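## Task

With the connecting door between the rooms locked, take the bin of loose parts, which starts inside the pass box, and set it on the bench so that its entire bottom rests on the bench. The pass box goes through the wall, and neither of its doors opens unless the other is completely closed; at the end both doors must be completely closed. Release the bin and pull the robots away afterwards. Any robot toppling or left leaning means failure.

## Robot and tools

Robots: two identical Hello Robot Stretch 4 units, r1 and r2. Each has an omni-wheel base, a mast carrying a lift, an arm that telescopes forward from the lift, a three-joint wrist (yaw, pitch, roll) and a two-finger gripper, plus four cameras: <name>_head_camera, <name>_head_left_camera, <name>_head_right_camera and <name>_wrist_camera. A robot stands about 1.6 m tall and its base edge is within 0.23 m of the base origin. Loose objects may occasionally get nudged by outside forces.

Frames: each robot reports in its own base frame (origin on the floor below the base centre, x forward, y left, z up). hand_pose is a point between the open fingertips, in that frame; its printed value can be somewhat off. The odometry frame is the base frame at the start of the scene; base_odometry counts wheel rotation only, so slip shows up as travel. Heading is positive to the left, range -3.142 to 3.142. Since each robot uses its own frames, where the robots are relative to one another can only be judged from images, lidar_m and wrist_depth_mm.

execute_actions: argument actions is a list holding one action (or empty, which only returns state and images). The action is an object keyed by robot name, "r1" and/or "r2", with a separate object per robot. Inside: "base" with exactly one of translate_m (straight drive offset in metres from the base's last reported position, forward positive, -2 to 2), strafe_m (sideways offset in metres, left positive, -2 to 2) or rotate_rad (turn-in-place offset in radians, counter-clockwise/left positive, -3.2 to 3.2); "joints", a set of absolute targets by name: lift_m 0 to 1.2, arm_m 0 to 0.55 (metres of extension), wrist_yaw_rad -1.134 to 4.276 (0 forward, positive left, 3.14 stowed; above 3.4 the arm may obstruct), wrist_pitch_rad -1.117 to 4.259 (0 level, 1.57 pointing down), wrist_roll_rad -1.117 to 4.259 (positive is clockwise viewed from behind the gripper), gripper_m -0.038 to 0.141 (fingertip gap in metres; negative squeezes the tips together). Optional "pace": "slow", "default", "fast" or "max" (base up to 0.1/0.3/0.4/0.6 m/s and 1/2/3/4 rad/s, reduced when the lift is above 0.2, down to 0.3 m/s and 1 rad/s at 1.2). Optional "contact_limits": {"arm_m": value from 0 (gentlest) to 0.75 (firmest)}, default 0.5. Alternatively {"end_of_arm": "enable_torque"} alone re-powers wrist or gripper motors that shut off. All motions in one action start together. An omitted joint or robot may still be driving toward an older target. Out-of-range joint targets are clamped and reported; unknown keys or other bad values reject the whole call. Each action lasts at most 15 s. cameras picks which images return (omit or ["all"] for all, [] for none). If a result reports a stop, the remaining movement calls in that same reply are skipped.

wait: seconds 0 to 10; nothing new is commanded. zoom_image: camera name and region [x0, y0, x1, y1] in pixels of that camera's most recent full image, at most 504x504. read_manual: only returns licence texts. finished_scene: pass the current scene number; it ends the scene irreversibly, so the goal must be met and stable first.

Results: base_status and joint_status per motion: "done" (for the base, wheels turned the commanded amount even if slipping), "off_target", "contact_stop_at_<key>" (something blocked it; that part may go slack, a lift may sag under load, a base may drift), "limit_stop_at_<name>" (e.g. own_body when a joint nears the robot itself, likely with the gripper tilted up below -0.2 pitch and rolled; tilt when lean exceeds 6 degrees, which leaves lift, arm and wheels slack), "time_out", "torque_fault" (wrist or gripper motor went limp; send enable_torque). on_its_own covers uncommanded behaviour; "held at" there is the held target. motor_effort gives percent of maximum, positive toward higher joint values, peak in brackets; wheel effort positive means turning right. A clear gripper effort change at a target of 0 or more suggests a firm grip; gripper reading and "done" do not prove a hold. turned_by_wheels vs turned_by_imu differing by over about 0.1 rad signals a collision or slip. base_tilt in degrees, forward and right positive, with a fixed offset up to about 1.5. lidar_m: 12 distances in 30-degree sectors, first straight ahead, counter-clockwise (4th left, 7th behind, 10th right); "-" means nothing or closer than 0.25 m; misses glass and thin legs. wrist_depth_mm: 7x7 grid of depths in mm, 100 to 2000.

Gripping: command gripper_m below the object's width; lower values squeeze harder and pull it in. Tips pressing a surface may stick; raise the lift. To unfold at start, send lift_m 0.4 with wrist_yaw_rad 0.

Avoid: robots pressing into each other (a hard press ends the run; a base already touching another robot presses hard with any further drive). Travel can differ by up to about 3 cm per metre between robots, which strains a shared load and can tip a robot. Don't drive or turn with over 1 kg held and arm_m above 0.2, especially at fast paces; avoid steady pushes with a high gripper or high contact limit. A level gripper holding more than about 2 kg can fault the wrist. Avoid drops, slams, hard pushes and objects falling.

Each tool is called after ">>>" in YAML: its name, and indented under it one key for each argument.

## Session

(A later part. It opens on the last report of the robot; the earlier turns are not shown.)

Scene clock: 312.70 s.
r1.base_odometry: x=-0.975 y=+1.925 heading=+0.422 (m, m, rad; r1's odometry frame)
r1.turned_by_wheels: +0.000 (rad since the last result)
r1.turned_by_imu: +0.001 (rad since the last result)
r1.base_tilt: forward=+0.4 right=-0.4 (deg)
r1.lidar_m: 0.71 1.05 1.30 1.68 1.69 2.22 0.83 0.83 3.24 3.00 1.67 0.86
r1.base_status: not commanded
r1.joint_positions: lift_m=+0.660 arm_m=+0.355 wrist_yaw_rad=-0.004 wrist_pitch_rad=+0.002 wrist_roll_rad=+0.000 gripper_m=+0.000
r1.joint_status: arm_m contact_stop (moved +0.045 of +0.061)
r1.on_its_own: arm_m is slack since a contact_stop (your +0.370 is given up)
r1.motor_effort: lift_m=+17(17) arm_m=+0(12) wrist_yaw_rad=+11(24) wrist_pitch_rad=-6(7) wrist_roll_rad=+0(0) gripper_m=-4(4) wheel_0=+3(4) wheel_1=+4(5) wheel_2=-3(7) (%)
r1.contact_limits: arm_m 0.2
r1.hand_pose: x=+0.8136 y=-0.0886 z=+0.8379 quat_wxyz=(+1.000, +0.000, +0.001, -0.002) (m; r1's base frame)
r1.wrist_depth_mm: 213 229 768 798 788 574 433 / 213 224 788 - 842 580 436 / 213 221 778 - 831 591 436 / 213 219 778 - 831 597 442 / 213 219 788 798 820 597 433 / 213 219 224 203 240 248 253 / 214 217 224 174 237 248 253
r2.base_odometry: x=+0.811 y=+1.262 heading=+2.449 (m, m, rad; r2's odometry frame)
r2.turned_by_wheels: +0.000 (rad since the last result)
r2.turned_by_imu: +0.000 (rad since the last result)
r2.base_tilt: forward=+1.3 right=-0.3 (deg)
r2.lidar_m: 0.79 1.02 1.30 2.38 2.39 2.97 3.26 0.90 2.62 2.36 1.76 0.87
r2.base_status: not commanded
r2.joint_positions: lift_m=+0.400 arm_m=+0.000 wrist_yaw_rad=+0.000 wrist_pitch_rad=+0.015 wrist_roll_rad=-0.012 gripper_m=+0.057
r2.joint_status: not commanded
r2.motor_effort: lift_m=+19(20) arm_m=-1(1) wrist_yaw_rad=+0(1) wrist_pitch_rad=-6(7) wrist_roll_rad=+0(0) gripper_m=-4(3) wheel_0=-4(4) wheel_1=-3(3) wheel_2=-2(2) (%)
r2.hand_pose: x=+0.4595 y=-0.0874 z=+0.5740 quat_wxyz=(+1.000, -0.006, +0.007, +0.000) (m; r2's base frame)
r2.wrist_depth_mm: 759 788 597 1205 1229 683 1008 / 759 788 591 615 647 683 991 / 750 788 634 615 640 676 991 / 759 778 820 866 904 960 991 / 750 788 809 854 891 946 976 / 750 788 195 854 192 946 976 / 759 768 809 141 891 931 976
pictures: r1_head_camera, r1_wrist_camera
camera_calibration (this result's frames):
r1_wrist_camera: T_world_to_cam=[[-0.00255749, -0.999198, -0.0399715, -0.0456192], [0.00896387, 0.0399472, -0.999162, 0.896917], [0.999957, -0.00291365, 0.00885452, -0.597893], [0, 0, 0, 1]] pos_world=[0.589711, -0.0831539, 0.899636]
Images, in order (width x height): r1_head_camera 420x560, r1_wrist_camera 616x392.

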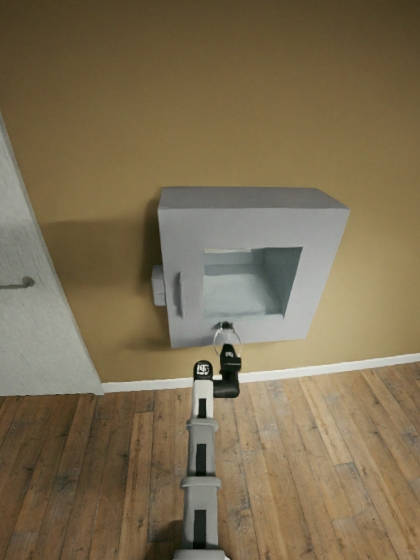

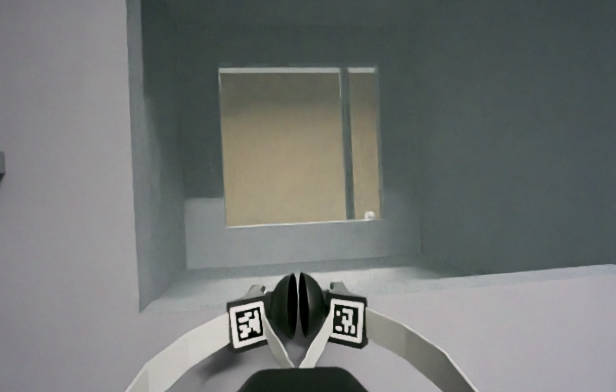

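>>> execute_actions:
  actions:
    - {"r1": {"joints": {"arm_m": 0.0}, "pace": "default"}}
  cameras: ["r1_head_camera", "r1_head_left_camera", "r1_head_right_camera"]

Scene clock: 315.13 s.
r1.base_odometry: x=-0.975 y=+1.925 heading=+0.421 (m, m, rad; r1's odometry frame)
r1.turned_by_wheels: +0.000 (rad since the last result)
r1.turned_by_imu: +0.000 (rad since the last result)
r1.base_tilt: forward=+0.5 right=-0.4 (deg)
r1.lidar_m: 0.74 1.01 1.29 1.67 1.73 2.22 0.84 0.87 3.26 2.99 1.65 0.86
r1.base_status: not commanded
r1.joint_positions: lift_m=+0.660 arm_m=+0.001 wrist_yaw_rad=+0.000 wrist_pitch_rad=+0.002 wrist_roll_rad=+0.000 gripper_m=+0.000
r1.joint_status: all done
r1.motor_effort: lift_m=+17(17) arm_m=-5(6) wrist_yaw_rad=+0(12) wrist_pitch_rad=-8(9) wrist_roll_rad=+0(1) gripper_m=-3(2) wheel_0=+0(4) wheel_1=+3(4) wheel_2=+0(3) (%)
r1.hand_pose: x=+0.4603 y=-0.0874 z=+0.8377 quat_wxyz=(+1.000, +0.000, +0.001, +0.000) (m; r1's base frame)
r1.wrist_depth_mm: 750 778 569 820 831 615 878 / 768 564 564 1138 1042 615 891 / 741 554 564 - 1060 621 904 / 768 768 559 - 1118 615 904 / 759 759 564 585 597 615 904 / 768 778 564 202 603 627 904 / 768 778 798 186 831 878 891
r2.base_odometry: x=+0.811 y=+1.262 heading=+2.449 (m, m, rad; r2's odometry frame)
r2.turned_by_wheels: +0.000 (rad since the last result)
r2.turned_by_imu: +0.000 (rad since the last result)
r2.base_tilt: forward=+1.4 right=-0.3 (deg)
r2.lidar_m: 0.78 1.06 1.32 2.37 2.40 2.94 3.24 0.89 2.60 2.34 1.75 0.89
r2.base_status: not commanded
r2.joint_positions: lift_m=+0.400 arm_m=+0.000 wrist_yaw_rad=+0.000 wrist_pitch_rad=+0.015 wrist_roll_rad=-0.012 gripper_m=+0.057
r2.joint_status: not commanded
r2.motor_effort: lift_m=+19(19) arm_m=-1(1) wrist_yaw_rad=+0(1) wrist_pitch_rad=-6(6) wrist_roll_rad=-1(0) gripper_m=-4(5) wheel_0=-5(4) wheel_1=-3(3) wheel_2=-2(2) (%)
r2.hand_pose: x=+0.4595 y=-0.0874 z=+0.5740 quat_wxyz=(+1.000, -0.006, +0.007, +0.000) (m; r2's base frame)
r2.wrist_depth_mm: 750 788 597 1205 1255 683 1008 / 759 788 591 603 647 683 991 / 759 788 634 609 640 676 991 / 750 788 820 854 891 946 991 / 750 788 820 854 891 931 1008 / 759 778 195 854 191 946 991 / 750 768 809 141 891 946 991
pictures: r1_head_camera, r1_head_left_camera, r1_head_right_camera
Images, in order (width x height): r1_head_camera 420x560, r1_head_left_camera 420x672, r1_head_right_camera 420x672.

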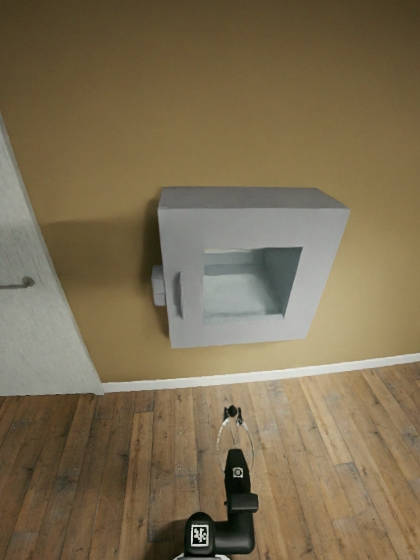

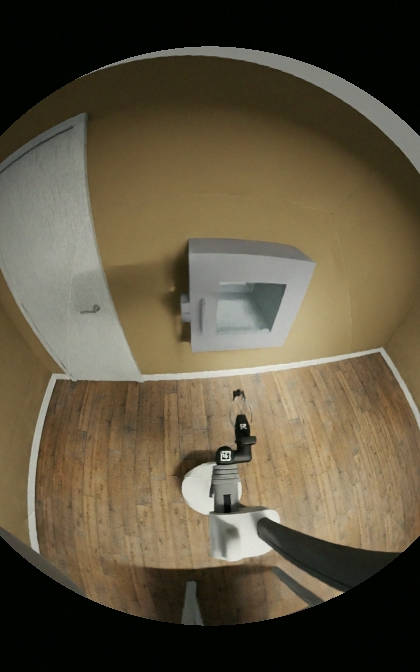

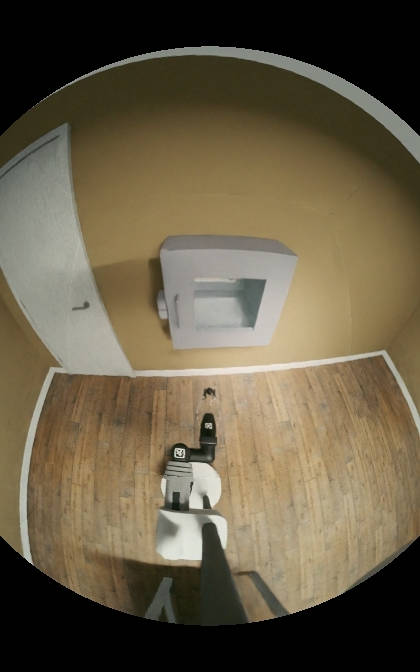

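>>> zoom_image:
  camera: "r1_head_camera"
  region: [120, 160, 380, 380]

Region (120, 160, 380, 380) of r1_head_camera's 420x560 image, scaled by 1.938, with more detail than that image has; it fills the top 426 rows of this view, and the rest is white.

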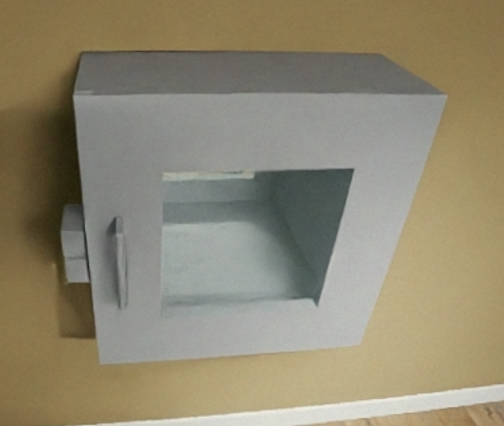

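>>> execute_actions:
  actions:
    - {"r1": {"base": {"strafe_m": 0.08}, "joints": {"arm_m": 0.32}, "pace": "default", "contact_limits": {"arm_m": 0.2}}}
  cameras: ["r1_head_camera"]

Scene clock: 317.90 s.
r1.base_odometry: x=-1.008 y=+1.998 heading=+0.421 (m, m, rad; r1's odometry frame)
r1.turned_by_wheels: +0.000 (rad since the last result)
r1.turned_by_imu: +0.000 (rad since the last result)
r1.base_tilt: forward=+0.4 right=-0.4 (deg)
r1.lidar_m: 0.73 1.02 1.29 1.60 1.64 2.11 0.84 0.86 3.33 3.08 1.63 0.82
r1.base_status: done
r1.joint_positions: lift_m=+0.660 arm_m=+0.319 wrist_yaw_rad=+0.000 wrist_pitch_rad=+0.002 wrist_roll_rad=+0.000 gripper_m=+0.000
r1.joint_status: all done
r1.motor_effort: lift_m=+17(17) arm_m=+5(4) wrist_yaw_rad=+0(0) wrist_pitch_rad=-9(10) wrist_roll_rad=-1(1) gripper_m=-4(3) wheel_0=+2(7) wheel_1=-2(12) wheel_2=+0(1) (%)
r1.contact_limits: arm_m 0.2
r1.hand_pose: x=+0.7785 y=-0.0874 z=+0.8377 quat_wxyz=(+1.000, +0.000, +0.001, +0.000) (m; r1's base frame)
r1.wrist_depth_mm: 238 240 250 809 831 707 539 / 236 240 252 - 878 732 539 / 239 241 251 - - 732 544 / 459 244 251 - - 741 549 / 455 244 251 831 842 715 530 / 459 244 248 202 267 274 282 / 459 243 247 186 263 274 281
r2.base_odometry: x=+0.811 y=+1.262 heading=+2.449 (m, m, rad; r2's odometry frame)
r2.turned_by_wheels: +0.000 (rad since the last result)
r2.turned_by_imu: +0.000 (rad since the last result)
r2.base_tilt: forward=+1.6 right=-0.5 (deg)
r2.lidar_m: 0.79 1.06 1.29 2.37 2.38 2.95 3.26 0.89 2.60 2.35 1.76 0.89
r2.base_status: not commanded
r2.joint_positions: lift_m=+0.400 arm_m=+0.000 wrist_yaw_rad=+0.000 wrist_pitch_rad=+0.015 wrist_roll_rad=-0.012 gripper_m=+0.057
r2.joint_status: not commanded
r2.motor_effort: lift_m=+20(19) arm_m=-1(1) wrist_yaw_rad=+0(0) wrist_pitch_rad=-6(6) wrist_roll_rad=+1(1) gripper_m=-3(3) wheel_0=-5(5) wheel_1=-3(3) wheel_2=-2(2) (%)
r2.hand_pose: x=+0.4595 y=-0.0874 z=+0.5740 quat_wxyz=(+1.000, -0.006, +0.007, +0.000) (m; r2's base frame)
r2.wrist_depth_mm: 759 788 597 1229 1205 691 1008 / 759 778 597 615 647 683 1008 / 750 788 640 615 640 668 991 / 759 788 820 854 904 946 991 / 750 778 820 842 891 931 991 / 759 778 195 854 192 946 991 / 750 768 809 141 891 931 991
pictures: r1_head_camera
Images, in order (width x height): r1_head_camera 420x560.

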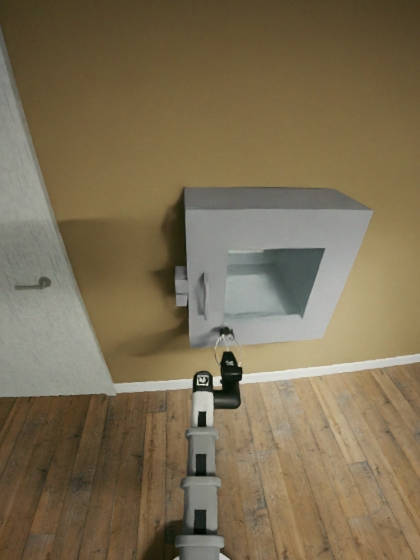

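>>> execute_actions:
  actions:
    - {"r1": {"joints": {"arm_m": 0.38}, "pace": "slow", "contact_limits": {"arm_m": 0.3}}}
  cameras: ["r1_head_camera"]

Scene clock: 319.57 s.
r1.base_odometry: x=-1.008 y=+1.998 heading=+0.421 (m, m, rad; r1's odometry frame)
r1.turned_by_wheels: +0.000 (rad since the last result)
r1.turned_by_imu: +0.002 (rad since the last result)
r1.base_tilt: forward=+0.4 right=-0.4 (deg)
r1.lidar_m: 0.75 1.01 1.27 1.61 1.65 2.15 0.84 0.86 3.35 3.08 1.63 0.81
r1.base_status: not commanded
r1.joint_positions: lift_m=+0.660 arm_m=+0.346 wrist_yaw_rad=-0.005 wrist_pitch_rad=+0.002 wrist_roll_rad=+0.000 gripper_m=+0.000
r1.joint_status: arm_m contact_stop (moved +0.027 of +0.061)
r1.on_its_own: arm_m is slack since a contact_stop (your +0.380 is given up); wrist_yaw_rad is at rest, and its effort (+15) is outside its rest range (-13 to +13)
r1.motor_effort: lift_m=+17(17) arm_m=+0(16) wrist_yaw_rad=+15(33) wrist_pitch_rad=-6(9) wrist_roll_rad=+0(0) gripper_m=-2(4) wheel_0=+1(4) wheel_1=+1(5) wheel_2=-4(10) (%)
r1.contact_limits: arm_m 0.3
r1.hand_pose: x=+0.8047 y=-0.0889 z=+0.8378 quat_wxyz=(+1.000, +0.000, +0.001, -0.003) (m; r1's base frame)
r1.wrist_depth_mm: 214 219 225 798 820 707 535 / 214 220 225 - 1756 715 539 / 216 200 226 - - 723 544 / 216 220 226 - - 741 549 / 216 220 225 809 831 707 539 / 216 220 224 202 240 249 254 / 216 217 224 186 238 248 254
r2.base_odometry: x=+0.811 y=+1.262 heading=+2.449 (m, m, rad; r2's odometry frame)
r2.turned_by_wheels: +0.000 (rad since the last result)
r2.turned_by_imu: +0.000 (rad since the last result)
r2.base_tilt: forward=+1.4 right=-0.4 (deg)
r2.lidar_m: 0.78 1.05 1.31 2.36 2.38 2.95 3.27 0.87 2.64 2.35 1.77 0.89
r2.base_status: not commanded
r2.joint_positions: lift_m=+0.400 arm_m=+0.000 wrist_yaw_rad=+0.000 wrist_pitch_rad=+0.015 wrist_roll_rad=-0.012 gripper_m=+0.057
r2.joint_status: not commanded
r2.motor_effort: lift_m=+20(20) arm_m=-1(0) wrist_yaw_rad=+0(0) wrist_pitch_rad=-6(6) wrist_roll_rad=+1(0) gripper_m=-4(4) wheel_0=-4(4) wheel_1=-3(3) wheel_2=-2(2) (%)
r2.hand_pose: x=+0.4595 y=-0.0874 z=+0.5740 quat_wxyz=(+1.000, -0.006, +0.007, +0.000) (m; r2's base frame)
r2.wrist_depth_mm: 759 788 597 1205 1229 691 991 / 750 778 597 615 647 683 991 / 759 788 634 615 634 676 1008 / 750 778 809 854 904 946 991 / 759 788 820 854 891 946 991 / 750 788 195 842 193 946 1008 / 759 768 798 141 891 931 991
pictures: r1_head_camera
Images, in order (width x height): r1_head_camera 420x560.

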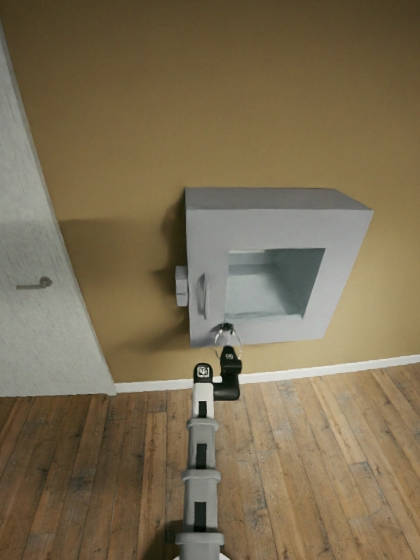

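>>> execute_actions:
  actions:
    - {"r1": {"base": {"translate_m": -0.25}, "joints": {"arm_m": 0.0}, "pace": "default"}}
  cameras: ["r1_head_camera", "r2_head_camera"]

Scene clock: 322.23 s.
r1.base_odometry: x=-1.236 y=+1.896 heading=+0.421 (m, m, rad; r1's odometry frame)
r1.turned_by_wheels: +0.000 (rad since the last result)
r1.turned_by_imu: +0.001 (rad since the last result)
r1.base_tilt: forward=+0.4 right=-0.4 (deg)
r1.lidar_m: 0.97 1.28 1.61 1.59 1.63 2.06 0.59 0.63 0.82 3.08 2.02 1.12
r1.base_status: done
r1.joint_positions: lift_m=+0.660 arm_m=+0.001 wrist_yaw_rad=+0.000 wrist_pitch_rad=+0.002 wrist_roll_rad=+0.000 gripper_m=+0.000
r1.joint_status: all done
r1.motor_effort: lift_m=+17(17) arm_m=-5(8) wrist_yaw_rad=+0(15) wrist_pitch_rad=-10(5) wrist_roll_rad=+0(1) gripper_m=-3(3) wheel_0=-1(7) wheel_1=+0(5) wheel_2=+0(10) (%)
r1.hand_pose: x=+0.4603 y=-0.0875 z=+0.8377 quat_wxyz=(+1.000, +0.000, +0.001, +0.000) (m; r1's base frame)
r1.wrist_depth_mm: 1008 1008 1008 831 842 1098 1160 / 976 1008 1025 1138 1160 866 1138 / 976 1025 809 - 1397 866 1160 / 976 991 1042 - 1430 878 1118 / 960 976 1008 809 842 866 1138 / 976 1008 1042 201 1098 1138 1160 / 976 976 1025 186 1078 1118 1160
r2.base_odometry: x=+0.811 y=+1.262 heading=+2.449 (m, m, rad; r2's odometry frame)
r2.turned_by_wheels: +0.000 (rad since the last result)
r2.turned_by_imu: +0.000 (rad since the last result)
r2.base_tilt: forward=+1.2 right=-0.4 (deg)
r2.lidar_m: 0.75 1.05 1.29 2.37 2.38 2.96 3.25 0.89 2.59 2.35 1.76 0.89
r2.base_status: not commanded
r2.joint_positions: lift_m=+0.400 arm_m=+0.000 wrist_yaw_rad=+0.000 wrist_pitch_rad=+0.015 wrist_roll_rad=-0.012 gripper_m=+0.057
r2.joint_status: not commanded
r2.motor_effort: lift_m=+20(19) arm_m=-1(1) wrist_yaw_rad=+0(1) wrist_pitch_rad=-6(6) wrist_roll_rad=+0(0) gripper_m=-4(4) wheel_0=-5(4) wheel_1=-3(3) wheel_2=-2(2) (%)
r2.hand_pose: x=+0.4595 y=-0.0874 z=+0.5740 quat_wxyz=(+1.000, -0.006, +0.007, +0.000) (m; r2's base frame)
r2.wrist_depth_mm: 759 788 597 1205 1229 691 1008 / 759 788 591 615 654 683 991 / 750 778 627 615 647 683 1008 / 759 788 820 854 904 946 1008 / 759 778 809 866 891 931 991 / 750 788 195 854 192 931 991 / 750 768 809 141 891 946 976
pictures: r1_head_camera, r2_head_camera
Images, in order (width x height): r1_head_camera 420x560, r2_head_camera 420x560.

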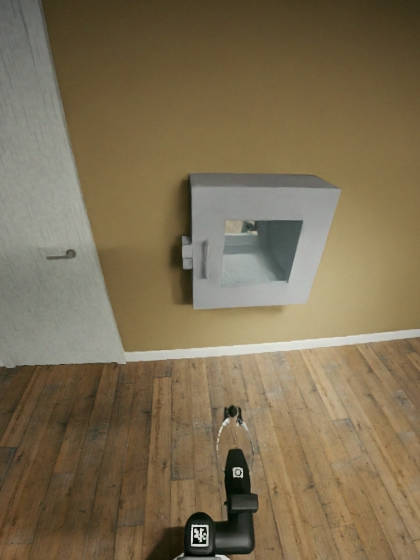

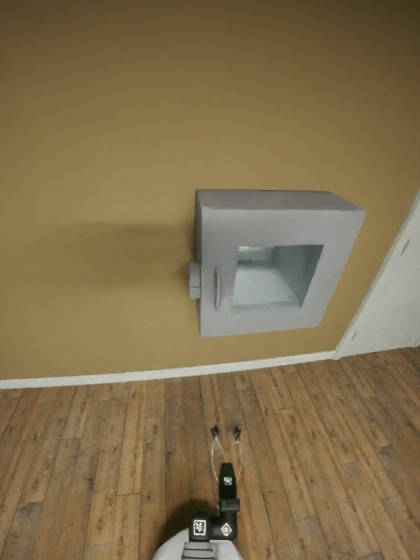

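>>> zoom_image:
  camera: "r1_head_camera"
  region: [150, 150, 370, 330]

Region (150, 150, 370, 330) of r1_head_camera's 420x560 image, scaled by 2.291, with more detail than that image has; it fills the top 412 rows of this view, and the rest is white.

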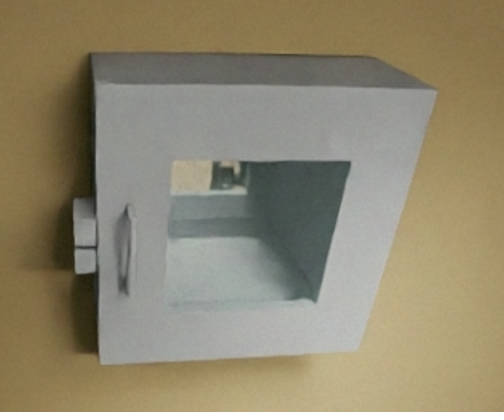

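The door is flush and shut. Scene 1 looks complete, so I'll end it.

>>> finished_scene:
  scene: 1

The scene is finished: the task was done.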